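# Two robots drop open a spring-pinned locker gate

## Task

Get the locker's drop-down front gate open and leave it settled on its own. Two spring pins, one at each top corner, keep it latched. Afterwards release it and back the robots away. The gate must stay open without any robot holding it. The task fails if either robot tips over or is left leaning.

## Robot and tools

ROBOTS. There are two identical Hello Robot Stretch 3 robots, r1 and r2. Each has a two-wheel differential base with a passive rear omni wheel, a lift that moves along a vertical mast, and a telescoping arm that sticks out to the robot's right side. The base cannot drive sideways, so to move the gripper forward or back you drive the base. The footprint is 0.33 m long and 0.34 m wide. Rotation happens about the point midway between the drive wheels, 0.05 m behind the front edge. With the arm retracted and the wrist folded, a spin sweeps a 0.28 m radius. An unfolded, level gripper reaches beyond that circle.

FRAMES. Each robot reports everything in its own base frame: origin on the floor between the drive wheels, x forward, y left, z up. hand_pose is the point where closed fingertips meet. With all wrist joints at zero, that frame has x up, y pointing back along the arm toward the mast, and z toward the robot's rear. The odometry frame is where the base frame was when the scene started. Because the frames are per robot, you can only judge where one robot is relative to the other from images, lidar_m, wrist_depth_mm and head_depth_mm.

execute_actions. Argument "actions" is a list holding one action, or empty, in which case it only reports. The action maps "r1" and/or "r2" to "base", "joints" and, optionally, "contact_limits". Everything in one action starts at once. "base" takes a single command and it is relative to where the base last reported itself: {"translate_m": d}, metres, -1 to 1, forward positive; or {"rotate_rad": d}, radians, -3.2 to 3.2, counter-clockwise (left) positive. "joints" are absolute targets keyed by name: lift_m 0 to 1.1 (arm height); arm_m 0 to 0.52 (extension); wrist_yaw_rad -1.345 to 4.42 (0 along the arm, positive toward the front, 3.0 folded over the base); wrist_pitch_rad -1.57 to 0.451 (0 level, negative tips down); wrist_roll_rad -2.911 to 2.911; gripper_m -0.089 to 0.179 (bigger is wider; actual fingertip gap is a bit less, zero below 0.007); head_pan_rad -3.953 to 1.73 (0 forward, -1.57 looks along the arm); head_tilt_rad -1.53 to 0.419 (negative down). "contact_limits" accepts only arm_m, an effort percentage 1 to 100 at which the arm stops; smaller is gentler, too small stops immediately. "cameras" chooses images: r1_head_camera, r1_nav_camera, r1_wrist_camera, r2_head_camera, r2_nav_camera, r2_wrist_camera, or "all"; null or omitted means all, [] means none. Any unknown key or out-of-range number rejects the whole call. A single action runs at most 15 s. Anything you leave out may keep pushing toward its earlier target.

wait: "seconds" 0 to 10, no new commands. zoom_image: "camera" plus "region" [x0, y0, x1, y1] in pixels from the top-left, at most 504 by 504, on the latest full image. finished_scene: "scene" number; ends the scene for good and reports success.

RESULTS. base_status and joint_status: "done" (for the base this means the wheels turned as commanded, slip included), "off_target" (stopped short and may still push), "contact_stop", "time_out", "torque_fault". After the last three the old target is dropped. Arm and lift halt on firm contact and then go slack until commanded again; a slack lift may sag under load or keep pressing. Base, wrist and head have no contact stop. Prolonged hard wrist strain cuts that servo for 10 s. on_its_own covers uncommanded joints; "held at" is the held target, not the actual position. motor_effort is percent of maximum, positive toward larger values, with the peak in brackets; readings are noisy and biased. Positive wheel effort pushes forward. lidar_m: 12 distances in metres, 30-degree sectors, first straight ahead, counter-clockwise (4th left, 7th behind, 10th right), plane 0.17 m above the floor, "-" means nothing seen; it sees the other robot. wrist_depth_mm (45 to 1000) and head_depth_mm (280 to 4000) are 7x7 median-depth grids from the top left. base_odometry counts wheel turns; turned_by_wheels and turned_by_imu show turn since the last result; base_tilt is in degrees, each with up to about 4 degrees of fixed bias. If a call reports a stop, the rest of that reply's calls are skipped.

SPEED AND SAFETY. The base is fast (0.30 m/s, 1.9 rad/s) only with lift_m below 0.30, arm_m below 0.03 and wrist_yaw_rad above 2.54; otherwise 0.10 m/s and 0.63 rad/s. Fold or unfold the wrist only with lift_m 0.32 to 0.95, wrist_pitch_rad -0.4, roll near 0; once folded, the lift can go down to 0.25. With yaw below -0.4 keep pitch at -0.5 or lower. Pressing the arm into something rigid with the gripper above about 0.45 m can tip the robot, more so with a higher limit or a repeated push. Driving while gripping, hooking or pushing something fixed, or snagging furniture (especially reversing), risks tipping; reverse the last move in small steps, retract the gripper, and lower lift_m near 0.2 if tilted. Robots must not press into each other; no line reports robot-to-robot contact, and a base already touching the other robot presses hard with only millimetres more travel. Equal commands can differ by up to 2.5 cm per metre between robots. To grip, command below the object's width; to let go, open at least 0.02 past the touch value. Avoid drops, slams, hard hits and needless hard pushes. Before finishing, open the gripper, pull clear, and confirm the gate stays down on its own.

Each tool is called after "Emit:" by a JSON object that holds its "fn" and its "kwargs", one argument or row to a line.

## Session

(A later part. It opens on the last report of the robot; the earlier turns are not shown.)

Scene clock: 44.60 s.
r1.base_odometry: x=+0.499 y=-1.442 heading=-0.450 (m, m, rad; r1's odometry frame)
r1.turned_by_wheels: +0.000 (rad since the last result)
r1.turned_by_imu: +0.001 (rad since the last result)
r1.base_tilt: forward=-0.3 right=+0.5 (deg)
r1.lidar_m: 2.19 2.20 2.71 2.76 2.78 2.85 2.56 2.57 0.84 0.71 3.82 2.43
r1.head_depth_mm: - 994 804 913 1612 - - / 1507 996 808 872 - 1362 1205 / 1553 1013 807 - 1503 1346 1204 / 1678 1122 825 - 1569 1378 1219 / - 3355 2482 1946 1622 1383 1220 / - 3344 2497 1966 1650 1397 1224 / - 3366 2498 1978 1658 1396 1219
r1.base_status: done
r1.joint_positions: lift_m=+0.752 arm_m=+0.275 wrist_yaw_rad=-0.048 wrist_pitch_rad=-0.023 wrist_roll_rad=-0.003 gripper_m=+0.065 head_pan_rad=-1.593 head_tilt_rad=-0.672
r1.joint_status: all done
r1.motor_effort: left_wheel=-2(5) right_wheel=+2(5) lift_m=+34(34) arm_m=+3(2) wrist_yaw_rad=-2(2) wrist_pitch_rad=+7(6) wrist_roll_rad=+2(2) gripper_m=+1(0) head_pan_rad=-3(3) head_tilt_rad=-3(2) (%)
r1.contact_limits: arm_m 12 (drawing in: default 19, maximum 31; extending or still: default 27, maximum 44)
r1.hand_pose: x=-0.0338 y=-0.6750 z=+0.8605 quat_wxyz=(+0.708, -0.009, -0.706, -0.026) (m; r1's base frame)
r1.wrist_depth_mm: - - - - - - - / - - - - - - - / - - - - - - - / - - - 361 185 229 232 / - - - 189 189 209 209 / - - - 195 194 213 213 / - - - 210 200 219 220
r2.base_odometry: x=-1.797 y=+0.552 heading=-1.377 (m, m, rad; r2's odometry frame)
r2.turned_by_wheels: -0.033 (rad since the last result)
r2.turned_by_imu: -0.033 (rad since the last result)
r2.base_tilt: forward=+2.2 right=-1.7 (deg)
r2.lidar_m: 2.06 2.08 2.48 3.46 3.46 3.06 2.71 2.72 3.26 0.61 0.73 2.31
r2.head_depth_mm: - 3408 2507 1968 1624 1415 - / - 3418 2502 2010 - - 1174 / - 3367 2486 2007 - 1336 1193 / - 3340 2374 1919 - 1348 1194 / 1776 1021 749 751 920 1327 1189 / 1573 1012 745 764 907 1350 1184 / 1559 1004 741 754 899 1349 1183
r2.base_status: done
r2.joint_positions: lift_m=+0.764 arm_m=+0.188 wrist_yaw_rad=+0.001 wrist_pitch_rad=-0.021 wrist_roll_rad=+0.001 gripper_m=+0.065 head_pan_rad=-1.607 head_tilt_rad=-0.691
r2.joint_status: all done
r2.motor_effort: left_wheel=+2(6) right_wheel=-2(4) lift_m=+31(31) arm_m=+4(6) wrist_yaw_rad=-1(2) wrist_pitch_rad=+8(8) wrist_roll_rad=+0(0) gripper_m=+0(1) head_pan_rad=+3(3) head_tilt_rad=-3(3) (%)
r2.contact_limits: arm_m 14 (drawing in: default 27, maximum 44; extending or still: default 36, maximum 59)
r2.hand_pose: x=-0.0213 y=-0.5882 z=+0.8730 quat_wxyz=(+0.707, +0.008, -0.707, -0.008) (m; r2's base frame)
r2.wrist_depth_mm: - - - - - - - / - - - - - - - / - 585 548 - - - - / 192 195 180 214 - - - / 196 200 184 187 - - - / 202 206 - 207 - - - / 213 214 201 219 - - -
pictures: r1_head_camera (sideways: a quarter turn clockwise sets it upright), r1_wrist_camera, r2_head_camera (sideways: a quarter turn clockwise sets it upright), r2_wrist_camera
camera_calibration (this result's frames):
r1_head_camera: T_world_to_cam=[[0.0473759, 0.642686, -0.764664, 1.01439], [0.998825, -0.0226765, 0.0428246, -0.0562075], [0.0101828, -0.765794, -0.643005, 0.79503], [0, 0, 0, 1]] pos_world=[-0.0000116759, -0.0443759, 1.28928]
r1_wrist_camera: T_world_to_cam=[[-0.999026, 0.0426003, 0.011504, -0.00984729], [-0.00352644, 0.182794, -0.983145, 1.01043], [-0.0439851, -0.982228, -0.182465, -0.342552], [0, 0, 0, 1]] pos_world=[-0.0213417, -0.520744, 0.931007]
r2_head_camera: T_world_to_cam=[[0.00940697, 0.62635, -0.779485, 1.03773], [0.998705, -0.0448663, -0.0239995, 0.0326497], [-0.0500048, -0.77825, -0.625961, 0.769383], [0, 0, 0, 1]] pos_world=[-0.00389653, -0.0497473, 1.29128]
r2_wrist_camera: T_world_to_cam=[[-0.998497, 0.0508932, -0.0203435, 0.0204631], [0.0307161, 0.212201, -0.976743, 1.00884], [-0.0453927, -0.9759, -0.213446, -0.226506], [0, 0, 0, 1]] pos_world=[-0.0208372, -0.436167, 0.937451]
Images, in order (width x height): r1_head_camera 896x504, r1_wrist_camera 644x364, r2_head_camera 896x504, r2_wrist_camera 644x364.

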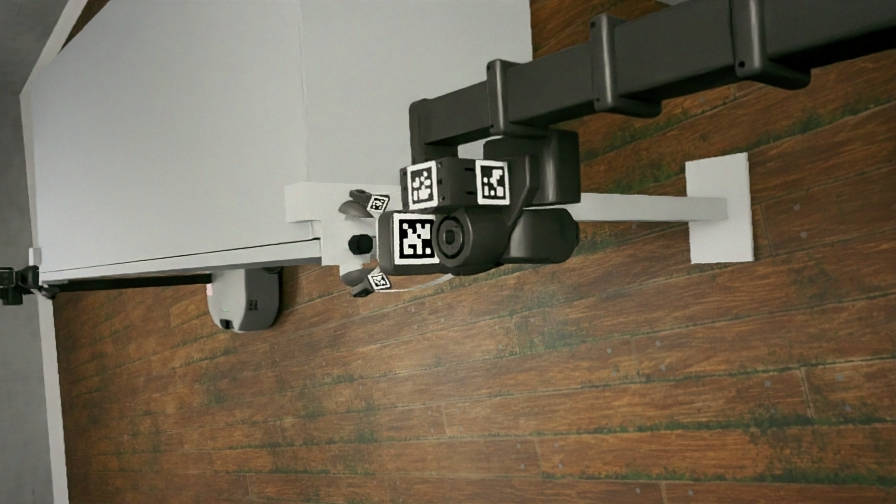

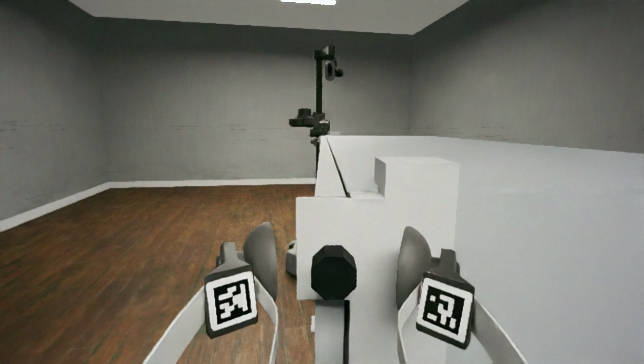

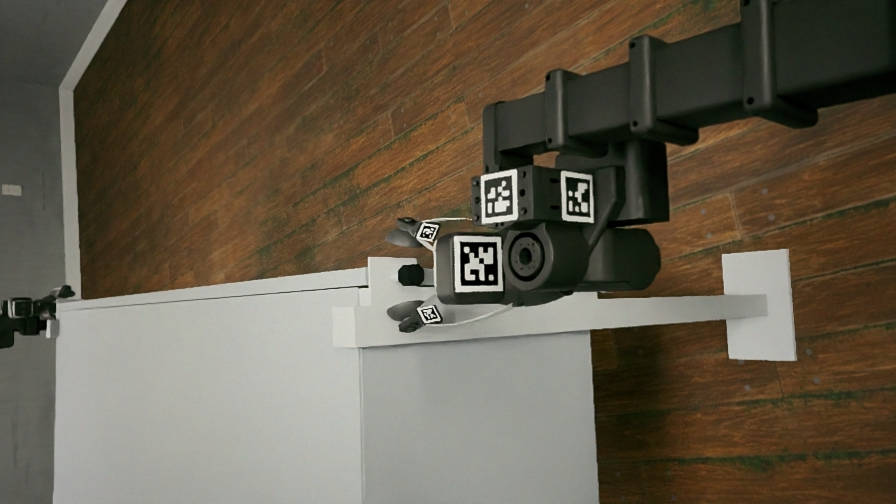

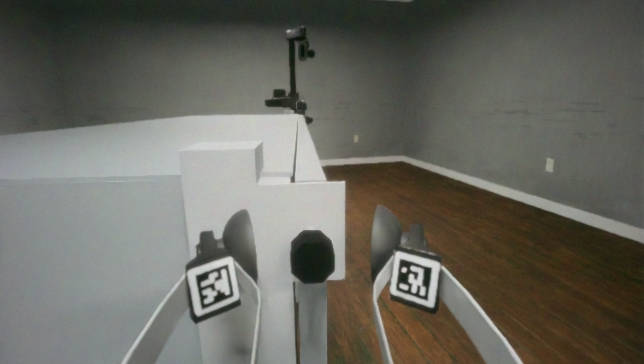

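Emit:
{"fn": "execute_actions", "kwargs": {
  "actions": [
    {"r1": {"joints": {"arm_m": 0.281, "gripper_m": -0.07}, "contact_limits": {"arm_m": 14}}, "r2": {"joints": {"arm_m": 0.193, "gripper_m": -0.07}, "contact_limits": {"arm_m": 16}}}
  ],
  "cameras": ["r1_wrist_camera", "r2_wrist_camera"]
}}

Emit:
{"fn": "execute_actions", "kwargs": {
  "actions": [
    {"r1": {"joints": {"arm_m": 0.269}, "contact_limits": {"arm_m": 16}}, "r2": {"joints": {"arm_m": 0.181}, "contact_limits": {"arm_m": 23}}}
  ],
  "cameras": ["r1_head_camera", "r1_wrist_camera", "r2_head_camera", "r2_wrist_camera"]
}}

Scene clock: 47.37 s.
r1.base_odometry: x=+0.499 y=-1.442 heading=-0.450 (m, m, rad; r1's odometry frame)
r1.turned_by_wheels: +0.000 (rad since the last result)
r1.turned_by_imu: +0.000 (rad since the last result)
r1.base_tilt: forward=-0.4 right=+0.3 (deg)
r1.lidar_m: 2.20 2.21 2.71 2.76 2.78 2.84 2.56 2.58 0.84 0.71 3.82 2.42
r1.head_depth_mm: - 995 808 912 1603 - - / 1501 997 807 872 - 1375 1202 / 1532 1007 801 - 1510 1346 1209 / 1673 1123 846 - 1569 1362 1213 / - 3285 2504 1957 1636 1396 1211 / - 3340 2500 1975 1630 1391 1222 / - 3351 2507 1976 1635 1393 1217
r1.base_status: not commanded
r1.joint_positions: lift_m=+0.752 arm_m=+0.281 wrist_yaw_rad=-0.047 wrist_pitch_rad=-0.021 wrist_roll_rad=-0.003 gripper_m=-0.068 head_pan_rad=-1.593 head_tilt_rad=-0.672
r1.joint_status: all done
r1.motor_effort: left_wheel=-1(2) right_wheel=+1(2) lift_m=+34(33) arm_m=-3(1) wrist_yaw_rad=-4(4) wrist_pitch_rad=+5(7) wrist_roll_rad=+2(2) gripper_m=-32(100) head_pan_rad=-3(3) head_tilt_rad=-3(3) (%)
r1.contact_limits: arm_m 14 (drawing in: default 19, maximum 31; extending or still: default 27, maximum 44)
r1.hand_pose: x=-0.0333 y=-0.6817 z=+0.8612 quat_wxyz=(+0.708, -0.009, -0.706, -0.024) (m; r1's base frame)
r1.wrist_depth_mm: - - - - - - - / - - - - - - - / - - - - - - - / - - - 372 179 234 237 / - - - 182 181 201 200 / - - - 146 185 204 206 / - - - 211 193 211 211
r2.base_odometry: x=-1.797 y=+0.552 heading=-1.377 (m, m, rad; r2's odometry frame)
r2.turned_by_wheels: +0.000 (rad since the last result)
r2.turned_by_imu: -0.012 (rad since the last result)
r2.base_tilt: forward=+2.2 right=-1.8 (deg)
r2.lidar_m: 2.07 2.08 2.47 3.44 3.46 3.08 2.71 2.72 3.24 0.61 0.73 2.34
r2.head_depth_mm: - 3444 2506 1967 1620 1414 - / - 3434 2496 2028 - - 1177 / - 3354 2474 2008 - 1351 1201 / - 3387 2456 2010 - 1366 1192 / 1775 1034 751 769 919 1303 1191 / 1576 1019 750 766 909 1366 1190 / 1559 1008 742 755 897 1358 1188
r2.base_status: not commanded
r2.joint_positions: lift_m=+0.764 arm_m=+0.192 wrist_yaw_rad=+0.034 wrist_pitch_rad=-0.026 wrist_roll_rad=+0.001 gripper_m=-0.069 head_pan_rad=-1.607 head_tilt_rad=-0.691
r2.joint_status: all done
r2.on_its_own: wrist_yaw_rad is at rest, and its effort (-36) is outside its rest range (-12 to +12)
r2.motor_effort: left_wheel=+3(3) right_wheel=+0(4) lift_m=+29(31) arm_m=+11(13) wrist_yaw_rad=-36(35) wrist_pitch_rad=+10(11) wrist_roll_rad=+0(0) gripper_m=-33(100) head_pan_rad=+2(3) head_tilt_rad=-3(2) (%)
r2.contact_limits: arm_m 16 (drawing in: default 27, maximum 44; extending or still: default 36, maximum 59)
r2.hand_pose: x=-0.0127 y=-0.5924 z=+0.8718 quat_wxyz=(+0.707, +0.022, -0.707, +0.002) (m; r2's base frame)
r2.wrist_depth_mm: - - - - - - - / - - - - - - - / - 556 524 - - - - / 194 197 177 211 - - - / 199 202 183 182 - - - / 209 210 - 200 - - - / 214 217 200 214 - - -
pictures: r1_wrist_camera, r2_wrist_camera
camera_calibration (this result's frames):
r1_wrist_camera: T_world_to_cam=[[-0.999101, 0.0407862, 0.0115228, -0.0103599], [-0.0039877, 0.180206, -0.983621, 1.01094], [-0.0421946, -0.982783, -0.179882, -0.351481], [0, 0, 0, 1]] pos_world=[-0.0211499, -0.527184, 0.931272]
r2_wrist_camera: T_world_to_cam=[[-0.999645, 0.0175326, -0.0200736, 0.00918024], [0.0234165, 0.218072, -0.975652, 1.01069], [-0.0127283, -0.975775, -0.218405, -0.225612], [0, 0, 0, 1]] pos_world=[-0.0173615, -0.44071, 0.936992]
Images, in order (width x height): r1_wrist_camera 644x364, r2_wrist_camera 644x364.

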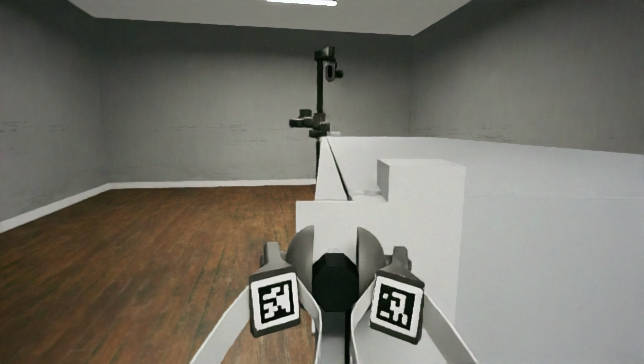

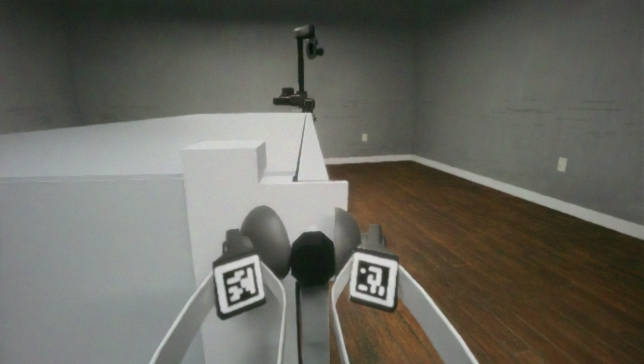

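Scene clock: 48.83 s.
r1.base_odometry: x=+0.499 y=-1.442 heading=-0.450 (m, m, rad; r1's odometry frame)
r1.turned_by_wheels: +0.000 (rad since the last result)
r1.turned_by_imu: +0.001 (rad since the last result)
r1.base_tilt: forward=-0.3 right=+0.4 (deg)
r1.lidar_m: 2.20 2.21 2.71 2.76 2.78 2.84 2.56 2.58 0.84 0.71 3.84 2.43
r1.head_depth_mm: - 990 807 915 1606 - - / 1511 996 805 869 - 1367 1193 / 1522 1009 802 - 1501 1349 1212 / 1666 1178 1309 - 1538 1378 1212 / - 1796 1353 1077 1597 1383 1208 / - 1762 1268 1024 1632 1392 1220 / - 3331 2489 1014 1640 1393 1228
r1.base_status: not commanded
r1.joint_positions: lift_m=+0.752 arm_m=+0.270 wrist_yaw_rad=-0.046 wrist_pitch_rad=-0.015 wrist_roll_rad=-0.003 gripper_m=-0.062 head_pan_rad=-1.593 head_tilt_rad=-0.672
r1.joint_status: all done
r1.on_its_own: gripper_m is held at -0.063, not at your -0.070, by its stall guard, which is still easing
r1.motor_effort: left_wheel=+0(2) right_wheel=+0(1) lift_m=+33(33) arm_m=-7(8) wrist_yaw_rad=-4(3) wrist_pitch_rad=+4(6) wrist_roll_rad=+2(2) gripper_m=-29(31) head_pan_rad=-3(3) head_tilt_rad=-3(3) (%)
r1.contact_limits: arm_m 16 (drawing in: default 19, maximum 31; extending or still: default 27, maximum 44)
r1.hand_pose: x=-0.0333 y=-0.6704 z=+0.8626 quat_wxyz=(+0.708, -0.011, -0.706, -0.022) (m; r1's base frame)
r1.wrist_depth_mm: - - - - - - - / - - - - - - - / - - - - - - - / - - - - 190 248 250 / - - 969 193 193 211 212 / - 693 694 157 198 217 217 / - 480 535 599 204 224 222
r2.base_odometry: x=-1.797 y=+0.552 heading=-1.377 (m, m, rad; r2's odometry frame)
r2.turned_by_wheels: +0.000 (rad since the last result)
r2.turned_by_imu: +0.000 (rad since the last result)
r2.base_tilt: forward=+2.2 right=-1.6 (deg)
r2.lidar_m: 2.07 2.07 2.46 3.44 3.45 3.06 2.71 2.72 3.24 0.61 0.73 2.34
r2.head_depth_mm: - 3387 2483 1971 1604 1409 - / - 3400 2382 998 - - 1177 / - 3065 1273 1059 - 1344 1195 / - 1788 1362 1124 - 1363 1195 / 1783 1073 777 750 914 1295 1192 / 1566 1010 744 760 905 1363 1188 / 1547 1001 740 752 893 1351 1186
r2.base_status: not commanded
r2.joint_positions: lift_m=+0.764 arm_m=+0.182 wrist_yaw_rad=+0.044 wrist_pitch_rad=-0.017 wrist_roll_rad=+0.001 gripper_m=-0.063 head_pan_rad=-1.607 head_tilt_rad=-0.692
r2.joint_status: all done
r2.on_its_own: wrist_yaw_rad is held at +0.049, not at your +0.000, by its stall guard, which is not easing now; gripper_m is held at -0.064, not at your -0.070, by its stall guard, which is still easing; arm_m is at rest, and its effort (-18) is outside its rest range (-14 to +14)
r2.motor_effort: left_wheel=+1(3) right_wheel=-1(4) lift_m=+29(29) arm_m=-18(21) wrist_yaw_rad=+6(35) wrist_pitch_rad=+6(10) wrist_roll_rad=+0(0) gripper_m=-27(33) head_pan_rad=+3(3) head_tilt_rad=-3(3) (%)
r2.contact_limits: arm_m 23 (drawing in: default 27, maximum 44; extending or still: default 36, maximum 59)
r2.hand_pose: x=-0.0102 y=-0.5828 z=+0.8742 quat_wxyz=(+0.707, +0.022, -0.707, +0.009) (m; r2's base frame)
r2.wrist_depth_mm: - - - - - - - / - - - - - - - / - 630 595 - - - - / 200 205 184 245 - - - / 206 208 190 190 807 - - / 213 216 197 628 587 528 - / 222 224 208 541 498 422 -
pictures: r1_head_camera (sideways: a quarter turn clockwise sets it upright), r1_wrist_camera, r2_head_camera (sideways: a quarter turn clockwise sets it upright), r2_wrist_camera
camera_calibration (this result's frames):
r1_head_camera: T_world_to_cam=[[0.047376, 0.64269, -0.76466, 1.01438], [0.998825, -0.0226767, 0.0428246, -0.0562075], [0.0101829, -0.765791, -0.643009, 0.795036], [0, 0, 0, 1]] pos_world=[-0.0000116744, -0.0443758, 1.28928]
r1_wrist_camera: T_world_to_cam=[[-0.99911, 0.0405574, 0.0115521, -0.0109492], [-0.00429844, 0.174567, -0.984636, 1.00743], [-0.0419508, -0.98381, -0.174238, -0.345652], [0, 0, 0, 1]] pos_world=[-0.0211095, -0.515476, 0.931849]
r2_head_camera: T_world_to_cam=[[0.00940764, 0.626371, -0.779468, 1.03771], [0.998705, -0.0448656, -0.0239998, 0.03265], [-0.0500041, -0.778233, -0.625982, 0.76941], [0, 0, 0, 1]] pos_world=[-0.00389651, -0.049747, 1.29128]
r2_wrist_camera: T_world_to_cam=[[-0.999761, 0.00759002, -0.0205152, 0.00615283], [0.0216486, 0.208968, -0.977683, 1.00738], [-0.00313361, -0.977893, -0.209083, -0.224987], [0, 0, 0, 1]] pos_world=[-0.016362, -0.43057, 0.937982]
Images, in order (width x height): r1_head_camera 896x504, r1_wrist_camera 644x364, r2_head_camera 896x504, r2_wrist_camera 644x364.

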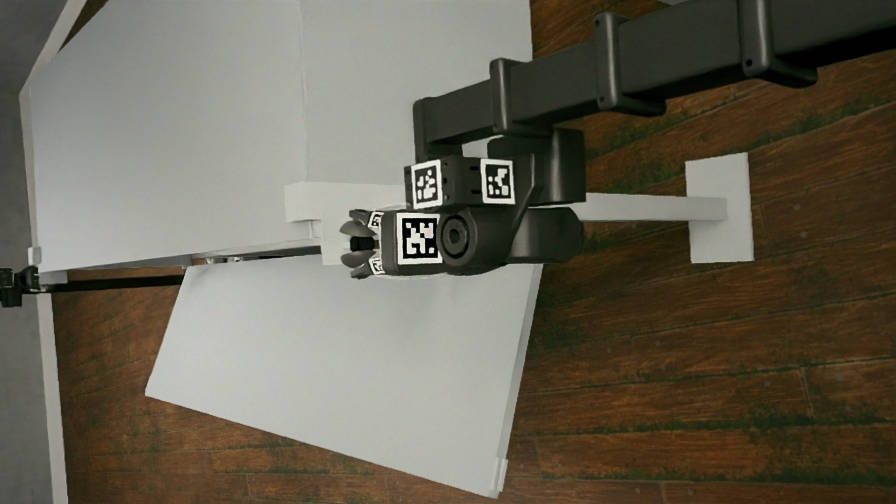

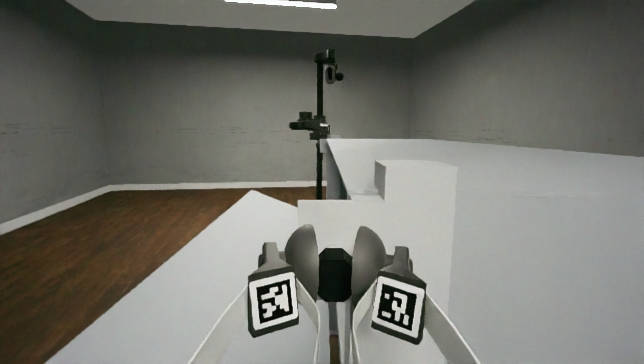

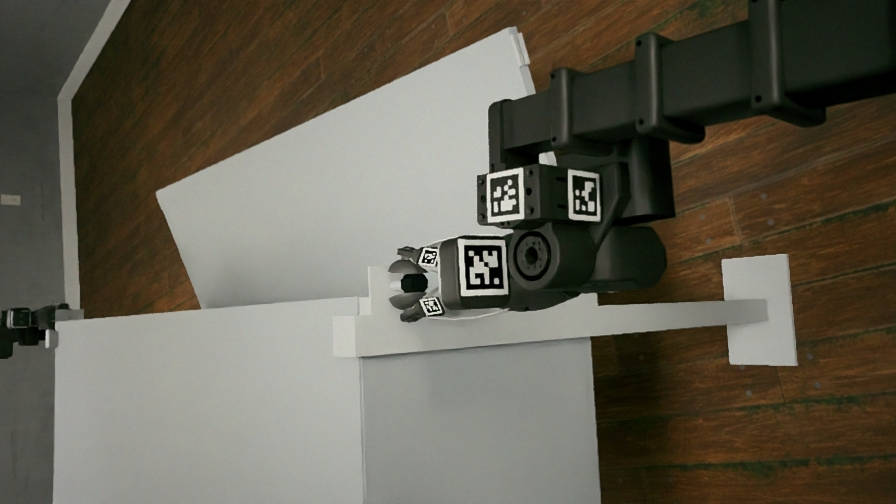

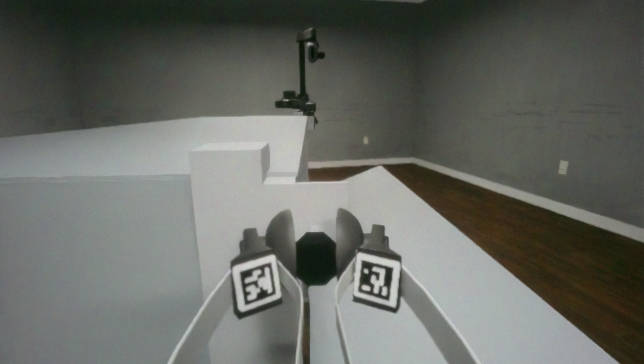

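Emit:
{"fn": "execute_actions", "kwargs": {
  "actions": [
    {"r1": {"joints": {"gripper_m": 0.055}}, "r2": {"joints": {"gripper_m": 0.055}}}
  ],
  "cameras": []
}}

Emit:
{"fn": "execute_actions", "kwargs": {
  "actions": [
    {"r1": {"joints": {"arm_m": 0.215}}, "r2": {"joints": {"arm_m": 0.127}}}
  ],
  "cameras": ["r1_wrist_camera", "r2_wrist_camera"]
}}

Emit:
{"fn": "execute_actions", "kwargs": {
  "actions": [
    {"r1": {"joints": {"arm_m": 0.10, "wrist_yaw_rad": 1.6, "head_tilt_rad": -0.9}}, "r2": {"joints": {"arm_m": 0.01, "wrist_yaw_rad": 1.6, "head_tilt_rad": -0.9}}}
  ],
  "cameras": ["r1_head_camera", "r1_nav_camera", "r2_head_camera", "r2_nav_camera"]
}}

Scene clock: 51.40 s.
r1.base_odometry: x=+0.499 y=-1.442 heading=-0.450 (m, m, rad; r1's odometry frame)
r1.turned_by_wheels: +0.000 (rad since the last result)
r1.turned_by_imu: +0.000 (rad since the last result)
r1.base_tilt: forward=-0.3 right=+0.4 (deg)
r1.lidar_m: 2.19 2.21 2.71 2.76 2.78 2.85 2.55 2.58 0.84 0.71 3.83 2.42
r1.head_depth_mm: - 995 804 915 1607 - - / 1502 1002 808 868 - 1350 1200 / 1531 1011 807 - 1511 1342 1216 / 1670 1193 1306 - 1567 1371 1207 / - 3319 2462 1974 1626 1384 1210 / - 3374 2495 1955 1636 1398 1227 / - 3451 2504 1982 1643 1413 1219
r1.base_status: not commanded
r1.joint_positions: lift_m=+0.752 arm_m=+0.269 wrist_yaw_rad=-0.047 wrist_pitch_rad=-0.016 wrist_roll_rad=-0.003 gripper_m=+0.055 head_pan_rad=-1.593 head_tilt_rad=-0.672
r1.joint_status: all done
r1.motor_effort: left_wheel=-1(0) right_wheel=+0(1) lift_m=+33(34) arm_m=-2(7) wrist_yaw_rad=-3(4) wrist_pitch_rad=+5(5) wrist_roll_rad=+2(2) gripper_m=+0(83) head_pan_rad=-2(4) head_tilt_rad=-2(3) (%)
r1.hand_pose: x=-0.0335 y=-0.6698 z=+0.8623 quat_wxyz=(+0.708, -0.011, -0.706, -0.023) (m; r1's base frame)
r1.wrist_depth_mm: - - - - - - - / - - - - - - - / - - - - - - - / - - - - 191 245 249 / - - - 195 195 214 213 / - - - 199 - 220 218 / - - - - 206 224 225
r2.base_odometry: x=-1.797 y=+0.552 heading=-1.377 (m, m, rad; r2's odometry frame)
r2.turned_by_wheels: +0.000 (rad since the last result)
r2.turned_by_imu: +0.000 (rad since the last result)
r2.base_tilt: forward=+2.2 right=-1.6 (deg)
r2.lidar_m: 2.06 2.07 2.46 3.44 3.46 3.08 2.71 2.72 3.23 0.61 0.73 2.33
r2.head_depth_mm: - 3413 2503 1965 1620 1418 - / - 3357 2451 1947 - - 1179 / - 3381 2472 2014 - 1351 1196 / - 3349 2462 2018 - 1335 1193 / 1787 1073 776 752 919 1299 1188 / 1566 1012 746 762 908 1364 1185 / 1553 1007 743 754 895 1351 1182
r2.base_status: not commanded
r2.joint_positions: lift_m=+0.764 arm_m=+0.181 wrist_yaw_rad=+0.048 wrist_pitch_rad=-0.017 wrist_roll_rad=+0.001 gripper_m=+0.055 head_pan_rad=-1.607 head_tilt_rad=-0.692
r2.joint_status: all done
r2.on_its_own: wrist_yaw_rad is held at +0.049, not at your +0.000, by its stall guard, which is not easing now
r2.motor_effort: left_wheel=-1(1) right_wheel=+0(1) lift_m=+29(29) arm_m=-6(17) wrist_yaw_rad=+2(5) wrist_pitch_rad=+7(7) wrist_roll_rad=+0(0) gripper_m=+0(79) head_pan_rad=+3(3) head_tilt_rad=-3(3) (%)
r2.hand_pose: x=-0.0093 y=-0.5819 z=+0.8741 quat_wxyz=(+0.707, +0.023, -0.707, +0.010) (m; r2's base frame)
r2.wrist_depth_mm: - - - - - - - / - - - - - - - / - 635 585 - - - - / 203 206 187 191 - - - / 208 211 194 192 - - - / 218 218 - 205 - - - / 226 227 214 - - - -
pictures: none
No camera images: the call's "cameras" was empty. Leave "cameras" out to get every camera's image.

Scene clock: 52.93 s.
r1.base_odometry: x=+0.499 y=-1.442 heading=-0.450 (m, m, rad; r1's odometry frame)
r1.turned_by_wheels: +0.000 (rad since the last result)
r1.turned_by_imu: +0.000 (rad since the last result)
r1.base_tilt: forward=-0.3 right=+0.3 (deg)
r1.lidar_m: 2.20 2.21 2.71 2.77 2.78 2.84 2.56 2.58 0.84 0.71 3.84 2.43
r1.head_depth_mm: - 1001 807 915 1562 - - / 1518 1005 805 888 - 1355 1211 / 1531 1008 802 881 - 1337 1211 / 1684 1187 1456 1411 1599 1372 1211 / - 3333 2462 1945 1640 1386 1220 / - 3401 2505 1962 1624 1395 1222 / - 3402 2500 1974 1628 1401 1221
r1.base_status: not commanded
r1.joint_positions: lift_m=+0.752 arm_m=+0.215 wrist_yaw_rad=-0.048 wrist_pitch_rad=-0.016 wrist_roll_rad=-0.003 gripper_m=+0.055 head_pan_rad=-1.593 head_tilt_rad=-0.672
r1.joint_status: all done
r1.motor_effort: left_wheel=-1(1) right_wheel=+0(0) lift_m=+33(34) arm_m=-2(0) wrist_yaw_rad=-3(5) wrist_pitch_rad=+5(4) wrist_roll_rad=+2(2) gripper_m=+0(0) head_pan_rad=-3(3) head_tilt_rad=-3(3) (%)
r1.hand_pose: x=-0.0336 y=-0.6157 z=+0.8623 quat_wxyz=(+0.708, -0.011, -0.706, -0.023) (m; r1's base frame)
r1.wrist_depth_mm: - - - - - - - / - - - - - - - / - - - - - - - / - - - - 247 267 265 / - - - 250 253 269 269 / - - - - - 276 277 / - - - 975 265 283 283
r2.base_odometry: x=-1.797 y=+0.552 heading=-1.377 (m, m, rad; r2's odometry frame)
r2.turned_by_wheels: +0.000 (rad since the last result)
r2.turned_by_imu: +0.000 (rad since the last result)
r2.base_tilt: forward=+2.2 right=-1.6 (deg)
r2.lidar_m: 2.07 2.08 2.47 3.44 3.45 3.07 2.71 2.71 3.22 0.61 0.73 2.34
r2.head_depth_mm: - 3426 2482 1961 1623 1422 - / - 3378 2471 1954 1705 - 1187 / - 3439 2473 1963 1719 - 1193 / - 3357 2444 1947 - - 1191 / 1831 1075 778 765 919 1293 1188 / 1566 1015 744 762 907 1362 1194 / 1549 1007 744 756 890 1348 1182
r2.base_status: not commanded
r2.joint_positions: lift_m=+0.764 arm_m=+0.127 wrist_yaw_rad=+0.048 wrist_pitch_rad=-0.017 wrist_roll_rad=+0.001 gripper_m=+0.055 head_pan_rad=-1.607 head_tilt_rad=-0.692
r2.joint_status: all done
r2.on_its_own: wrist_yaw_rad is held at +0.049, not at your +0.000, by its stall guard, which is not easing now
r2.motor_effort: left_wheel=+0(1) right_wheel=+0(0) lift_m=+29(29) arm_m=-6(6) wrist_yaw_rad=+1(2) wrist_pitch_rad=+6(7) wrist_roll_rad=+0(0) gripper_m=+1(0) head_pan_rad=+3(2) head_tilt_rad=-3(3) (%)
r2.hand_pose: x=-0.0091 y=-0.5279 z=+0.8741 quat_wxyz=(+0.707, +0.023, -0.707, +0.011) (m; r2's base frame)
r2.wrist_depth_mm: - - - - - - - / - - - - - - - / - 621 591 - - - - / 256 257 244 244 - - - / 264 269 266 252 - - - / 275 280 - - - - - / 284 289 288 - - - -
pictures: r1_wrist_camera, r2_wrist_camera
camera_calibration (this result's frames):
r1_wrist_camera: T_world_to_cam=[[-0.999052, 0.0419688, 0.0115438, -0.0126455], [-0.00398241, 0.175964, -0.984389, 0.99819], [-0.0433449, -0.983502, -0.17563, -0.290643], [0, 0, 0, 1]] pos_world=[-0.0212562, -0.460962, 0.931707]
r2_wrist_camera: T_world_to_cam=[[-0.999784, 0.00339021, -0.0204894, 0.00456871], [0.0207449, 0.209537, -0.977581, 0.995953], [0.0009791, -0.977795, -0.209562, -0.170772], [0, 0, 0, 1]] pos_world=[-0.015926, -0.375685, 0.937931]
Images, in order (width x height): r1_wrist_camera 644x364, r2_wrist_camera 644x364.

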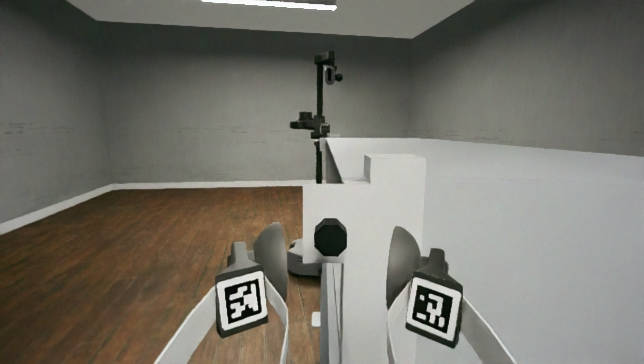

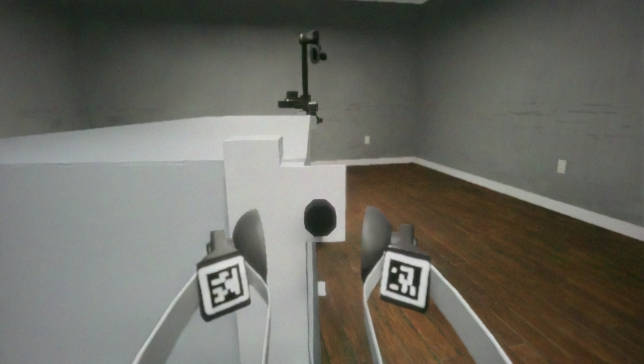

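Scene clock: 55.03 s.
r1.base_odometry: x=+0.499 y=-1.442 heading=-0.450 (m, m, rad; r1's odometry frame)
r1.turned_by_wheels: +0.000 (rad since the last result)
r1.turned_by_imu: +0.000 (rad since the last result)
r1.base_tilt: forward=-0.3 right=+0.4 (deg)
r1.lidar_m: 2.20 2.21 2.71 2.76 2.78 2.84 2.56 2.58 0.84 0.71 3.81 2.43
r1.head_depth_mm: 779 786 943 1597 - - 1115 / 785 778 932 1638 1381 1256 1148 / 788 775 924 1639 1346 1250 1152 / 1411 787 1243 1533 1356 1261 1148 / 2489 2148 1837 1602 - 1264 1145 / 2663 2154 1844 1604 - 1266 1146 / 2645 2212 1832 1621 1390 1262 1150
r1.base_status: not commanded
r1.joint_positions: lift_m=+0.752 arm_m=+0.100 wrist_yaw_rad=+1.597 wrist_pitch_rad=-0.016 wrist_roll_rad=-0.002 gripper_m=+0.055 head_pan_rad=-1.593 head_tilt_rad=-0.889
r1.joint_status: all done
r1.motor_effort: left_wheel=-1(1) right_wheel=+0(0) lift_m=+34(34) arm_m=-1(5) wrist_yaw_rad=+3(5) wrist_pitch_rad=+4(4) wrist_roll_rad=+2(2) gripper_m=+0(0) head_pan_rad=-3(3) head_tilt_rad=-4(16) (%)
r1.hand_pose: x=+0.2344 y=-0.2385 z=+0.8623 quat_wxyz=(+0.498, +0.510, -0.488, +0.503) (m; r1's base frame)
r1.wrist_depth_mm: - - - - - - - / - - - - - - - / - - - - - - - / - - - - - - - / - - - - - - - / - - - - - - - / - - - - - - -
r2.base_odometry: x=-1.797 y=+0.552 heading=-1.377 (m, m, rad; r2's odometry frame)
r2.turned_by_wheels: +0.000 (rad since the last result)
r2.turned_by_imu: +0.000 (rad since the last result)
r2.base_tilt: forward=+2.2 right=-1.7 (deg)
r2.lidar_m: 2.07 2.08 2.46 3.44 3.45 3.08 2.71 2.72 3.23 0.61 0.73 2.33
r2.head_depth_mm: 2836 2269 1897 1616 1447 - - / 2832 2280 1882 1607 1450 - 1132 / 2790 2250 1882 1599 1459 1203 1146 / 2788 2248 1869 1597 1451 - 1147 / 859 678 752 940 1357 1297 1122 / 830 685 764 946 1390 - 1112 / 822 682 757 934 1383 - 1104
r2.base_status: not commanded
r2.joint_positions: lift_m=+0.764 arm_m=+0.010 wrist_yaw_rad=+1.599 wrist_pitch_rad=-0.017 wrist_roll_rad=+0.001 gripper_m=+0.055 head_pan_rad=-1.607 head_tilt_rad=-0.888
r2.joint_status: all done
r2.motor_effort: left_wheel=+0(0) right_wheel=+0(1) lift_m=+29(29) arm_m=-6(7) wrist_yaw_rad=+1(4) wrist_pitch_rad=+6(7) wrist_roll_rad=+1(0) gripper_m=+1(1) head_pan_rad=+3(2) head_tilt_rad=-4(17) (%)
r2.hand_pose: x=+0.2343 y=-0.1483 z=+0.8741 quat_wxyz=(+0.498, +0.511, -0.488, +0.502) (m; r2's base frame)
r2.wrist_depth_mm: - - - - - - - / - - - - - - - / - - - - - - - / - - - - - - - / - - - - - - - / - - - - - - - / - - - - - - -
pictures: r1_head_camera (sideways: a quarter turn clockwise sets it upright), r1_nav_camera (sideways: a quarter turn counterclockwise sets it upright), r2_head_camera (sideways: a quarter turn clockwise sets it upright), r2_nav_camera (sideways: a quarter turn counterclockwise sets it upright)
camera_calibration (this result's frames):
r1_head_camera: T_world_to_cam=[[0.0507117, 0.791946, -0.608481, 0.810839], [0.99862, -0.0318767, 0.0417385, -0.0547802], [0.0136582, -0.609758, -0.79247, 0.989393], [0, 0, 0, 1]] pos_world=[0.0000722886, -0.0405965, 1.27973]
r1_nav_camera: T_world_to_cam=[[0.00525788, -0.753046, 0.657947, -0.81263], [-0.999916, -0.0117374, -0.00544323, 0.0617608], [0.0118216, -0.657863, -0.753044, 0.934172], [0, 0, 0, 1]] pos_world=[0.0549849, 0.00333506, 1.23848]
r2_head_camera: T_world_to_cam=[[0.0144703, 0.766664, -0.641886, 0.85838], [0.99888, -0.0400015, -0.0252593, 0.0342824], [-0.0450418, -0.640802, -0.766384, 0.951989], [0, 0, 0, 1]] pos_world=[-0.00378575, -0.0466813, 1.28144]
r2_nav_camera: T_world_to_cam=[[-0.0497401, -0.776982, 0.627554, -0.777183], [-0.997324, 0.0723437, 0.0105214, 0.0406935], [-0.0535746, -0.625352, -0.778502, 0.969786], [0, 0, 0, 1]] pos_world=[0.0538833, -0.000343617, 1.24228]
Images, in order (width x height): r1_head_camera 896x504, r1_nav_camera 672x504, r2_head_camera 896x504, r2_nav_camera 672x504.

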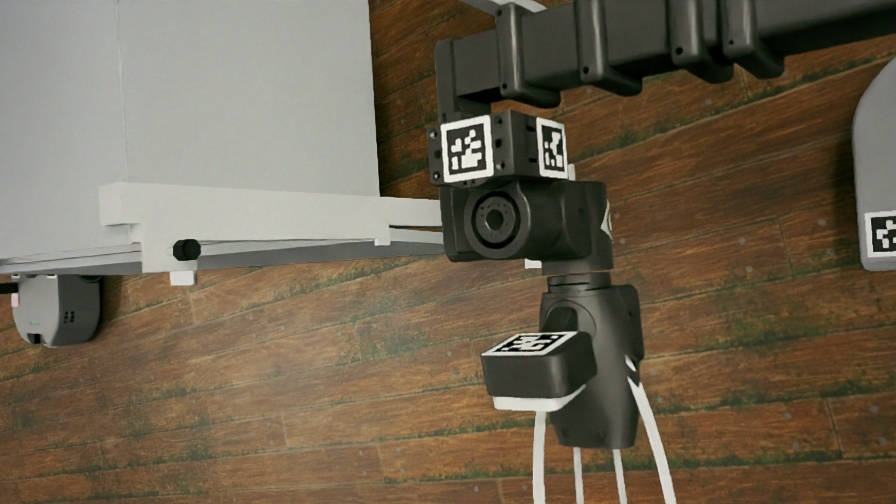

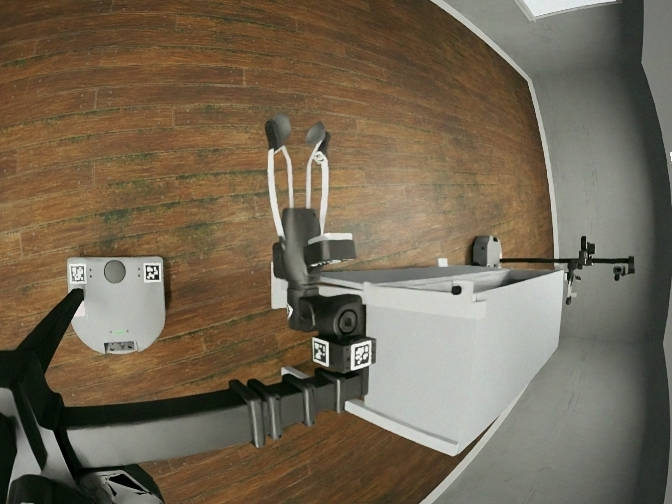

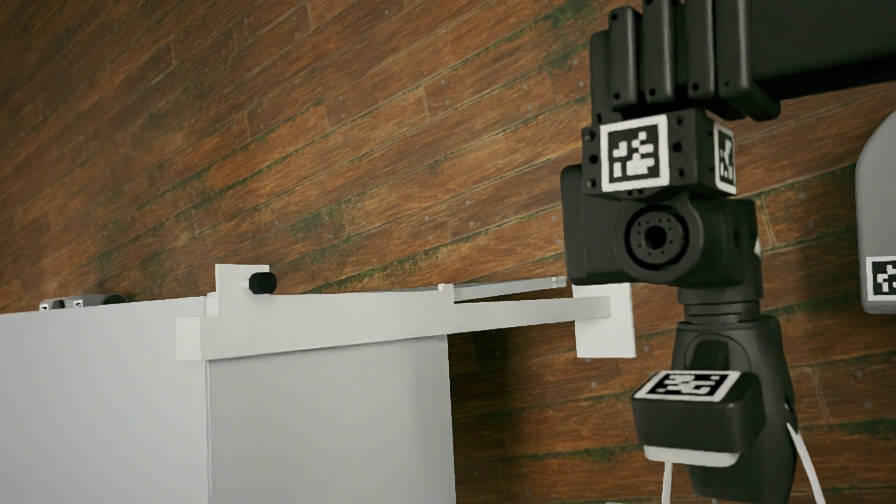

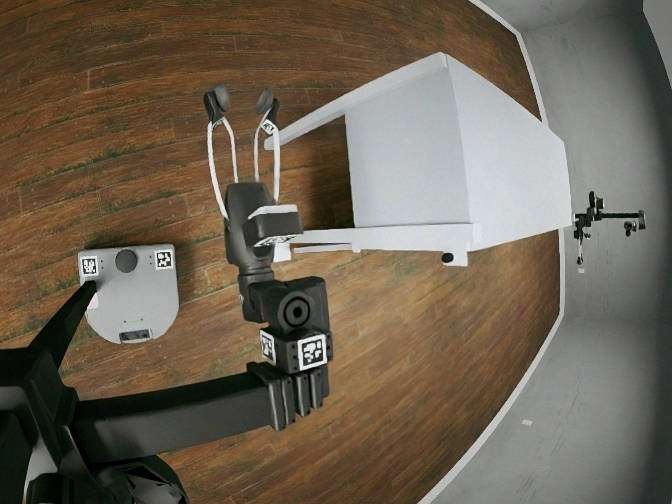

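The gate is hanging down and both robots are clear. I'll wait briefly to check that it has stopped moving.

Emit:
{"fn": "wait", "kwargs": {
  "seconds": 3
}}

Scene clock: 58.27 s.
r1.base_odometry: x=+0.499 y=-1.442 heading=-0.450 (m, m, rad; r1's odometry frame)
r1.turned_by_wheels: +0.000 (rad since the last result)
r1.turned_by_imu: +0.000 (rad since the last result)
r1.base_tilt: forward=-0.4 right=+0.3 (deg)
r1.lidar_m: 2.19 2.21 2.71 2.77 2.78 2.84 2.56 2.58 0.84 0.71 3.83 2.42
r1.head_depth_mm: 783 780 942 1609 - - 1110 / 783 777 937 1630 1363 1255 1145 / 789 769 927 1654 1359 1258 1155 / 1405 790 1240 1537 1351 1258 1148 / 2443 2154 1845 1602 - 1254 1140 / 2642 2177 1834 1595 - 1256 1144 / 2632 2173 1850 1593 1389 1261 1149
r1.base_status: not commanded
r1.joint_positions: lift_m=+0.752 arm_m=+0.100 wrist_yaw_rad=+1.597 wrist_pitch_rad=-0.016 wrist_roll_rad=-0.002 gripper_m=+0.055 head_pan_rad=-1.593 head_tilt_rad=-0.889
r1.joint_status: all done
r1.motor_effort: left_wheel=-1(1) right_wheel=+1(0) lift_m=+34(34) arm_m=-2(5) wrist_yaw_rad=+3(5) wrist_pitch_rad=+5(4) wrist_roll_rad=+2(2) gripper_m=-1(0) head_pan_rad=-3(3) head_tilt_rad=-3(16) (%)
r1.hand_pose: x=+0.2344 y=-0.2385 z=+0.8623 quat_wxyz=(+0.498, +0.510, -0.488, +0.503) (m; r1's base frame)
r1.wrist_depth_mm: - - - - - - - / - - - - - - - / - - - - - - - / - - - - - - - / - - - - - - - / - - - - - - - / - - - - - - -
r2.base_odometry: x=-1.797 y=+0.552 heading=-1.377 (m, m, rad; r2's odometry frame)
r2.turned_by_wheels: +0.000 (rad since the last result)
r2.turned_by_imu: +0.000 (rad since the last result)
r2.base_tilt: forward=+2.2 right=-1.7 (deg)
r2.lidar_m: 2.07 2.07 2.46 3.45 3.45 3.07 2.71 2.72 3.25 0.61 0.73 2.34
r2.head_depth_mm: 2834 2287 1884 1636 1449 - - / 2799 2284 1894 1611 1452 - 1130 / 2791 2245 1876 1610 1462 1200 1148 / 2758 2236 1865 1610 1455 - 1141 / 861 678 752 936 1361 1298 1129 / 828 688 763 950 1396 - 1107 / 823 683 755 935 1388 - 1107
r2.base_status: not commanded
r2.joint_positions: lift_m=+0.764 arm_m=+0.010 wrist_yaw_rad=+1.599 wrist_pitch_rad=-0.017 wrist_roll_rad=+0.001 gripper_m=+0.055 head_pan_rad=-1.607 head_tilt_rad=-0.888
r2.joint_status: all done
r2.motor_effort: left_wheel=+0(0) right_wheel=+1(1) lift_m=+29(29) arm_m=-6(7) wrist_yaw_rad=+2(4) wrist_pitch_rad=+6(7) wrist_roll_rad=+0(0) gripper_m=+0(1) head_pan_rad=+2(2) head_tilt_rad=-4(17) (%)
r2.hand_pose: x=+0.2343 y=-0.1483 z=+0.8741 quat_wxyz=(+0.498, +0.511, -0.488, +0.502) (m; r2's base frame)
r2.wrist_depth_mm: - - - - - - - / - - - - - - - / - - - - - - - / - - - - - - - / - - - - - - - / - - - - - - - / - - - - - - -
wait: 3.00 s; at rest by 0.03 s
pictures: r1_head_camera (sideways: a quarter turn clockwise sets it upright), r1_nav_camera (sideways: a quarter turn counterclockwise sets it upright), r1_wrist_camera, r2_head_camera (sideways: a quarter turn clockwise sets it upright), r2_nav_camera (sideways: a quarter turn counterclockwise sets it upright), r2_wrist_camera
camera_calibration (this result's frames):
r1_head_camera: T_world_to_cam=[[0.0507118, 0.791946, -0.608481, 0.810839], [0.99862, -0.0318769, 0.0417385, -0.0547802], [0.0136581, -0.609758, -0.79247, 0.989393], [0, 0, 0, 1]] pos_world=[0.0000722838, -0.0405965, 1.27973]
r1_nav_camera: T_world_to_cam=[[0.00525779, -0.753046, 0.657947, -0.81263], [-0.999916, -0.0117373, -0.00544323, 0.0617608], [0.0118215, -0.657863, -0.753044, 0.934172], [0, 0, 0, 1]] pos_world=[0.0549849, 0.00333506, 1.23848]
r1_wrist_camera: T_world_to_cam=[[0.0321252, -0.999421, 0.0112475, -0.250514], [-0.175205, -0.0167101, -0.98439, 0.92705], [0.984008, 0.0296531, -0.175641, 0.0928672], [0, 0, 0, 1]] pos_world=[0.07909, -0.237631, 0.931707]
r2_head_camera: T_world_to_cam=[[0.0144702, 0.766664, -0.641886, 0.85838], [0.99888, -0.0400014, -0.0252593, 0.0342824], [-0.0450417, -0.640802, -0.766384, 0.951989], [0, 0, 0, 1]] pos_world=[-0.00378575, -0.0466813, 1.28144]
r2_nav_camera: T_world_to_cam=[[-0.04974, -0.776982, 0.627554, -0.777183], [-0.997324, 0.0723436, 0.0105214, 0.0406935], [-0.0535745, -0.625352, -0.778502, 0.969786], [0, 0, 0, 1]] pos_world=[0.0538833, -0.000343612, 1.24228]
r2_wrist_camera: T_world_to_cam=[[-0.0238351, -0.999506, -0.0204886, -0.130759], [-0.209083, 0.025025, -0.977578, 0.937855], [0.977607, -0.0190168, -0.209577, 0.113478], [0, 0, 0, 1]] pos_world=[0.0820365, -0.152006, 0.937929]
Images, in order (width x height): r1_head_camera 896x504, r1_nav_camera 672x504, r1_wrist_camera 644x364, r2_head_camera 896x504, r2_nav_camera 672x504, r2_wrist_camera 644x364.

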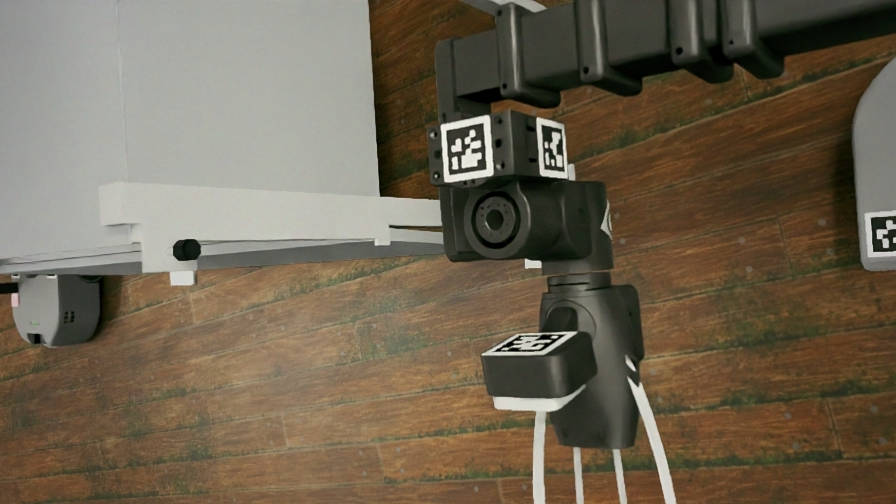

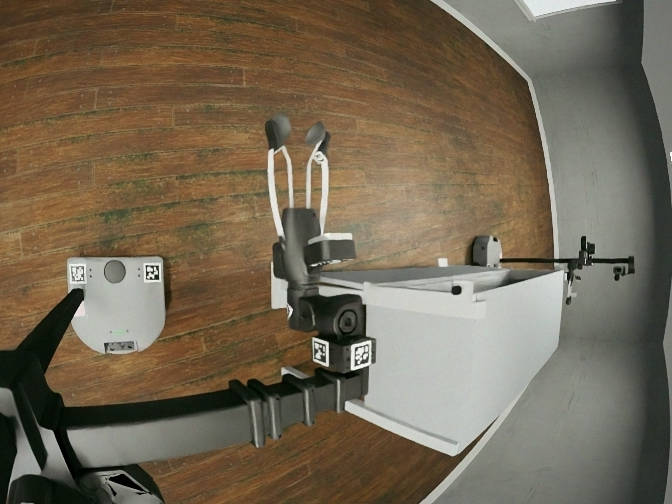

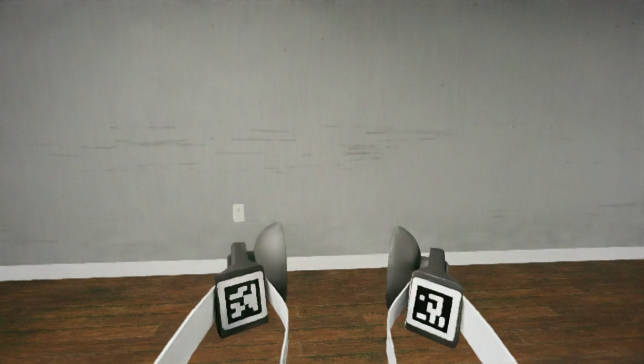

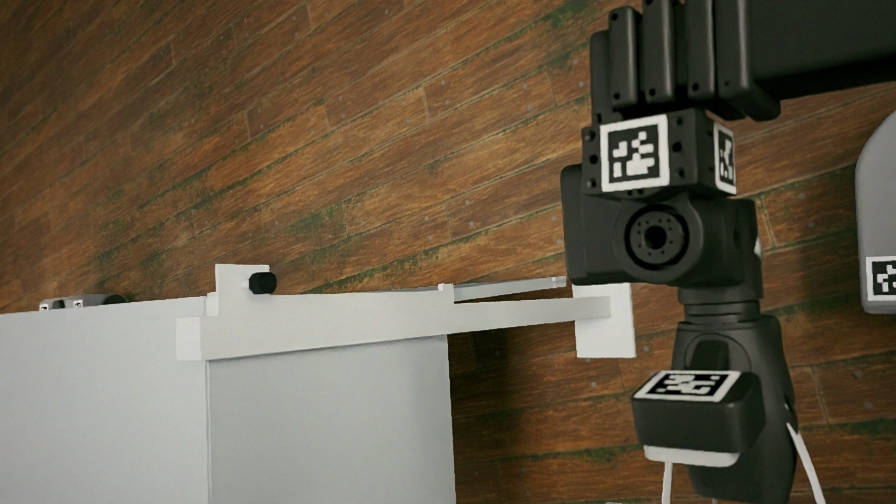

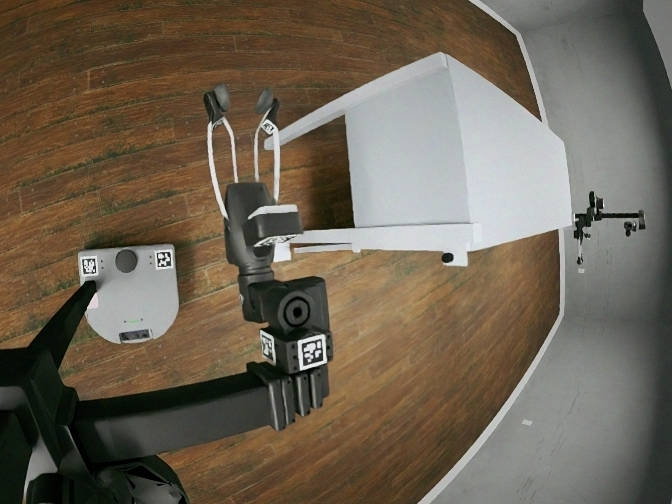

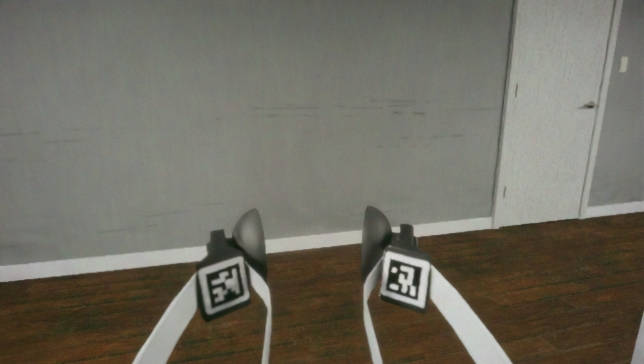

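Emit:
{"fn": "finished_scene", "kwargs": {
  "scene": 2
}}

The scene is finished: the task was done.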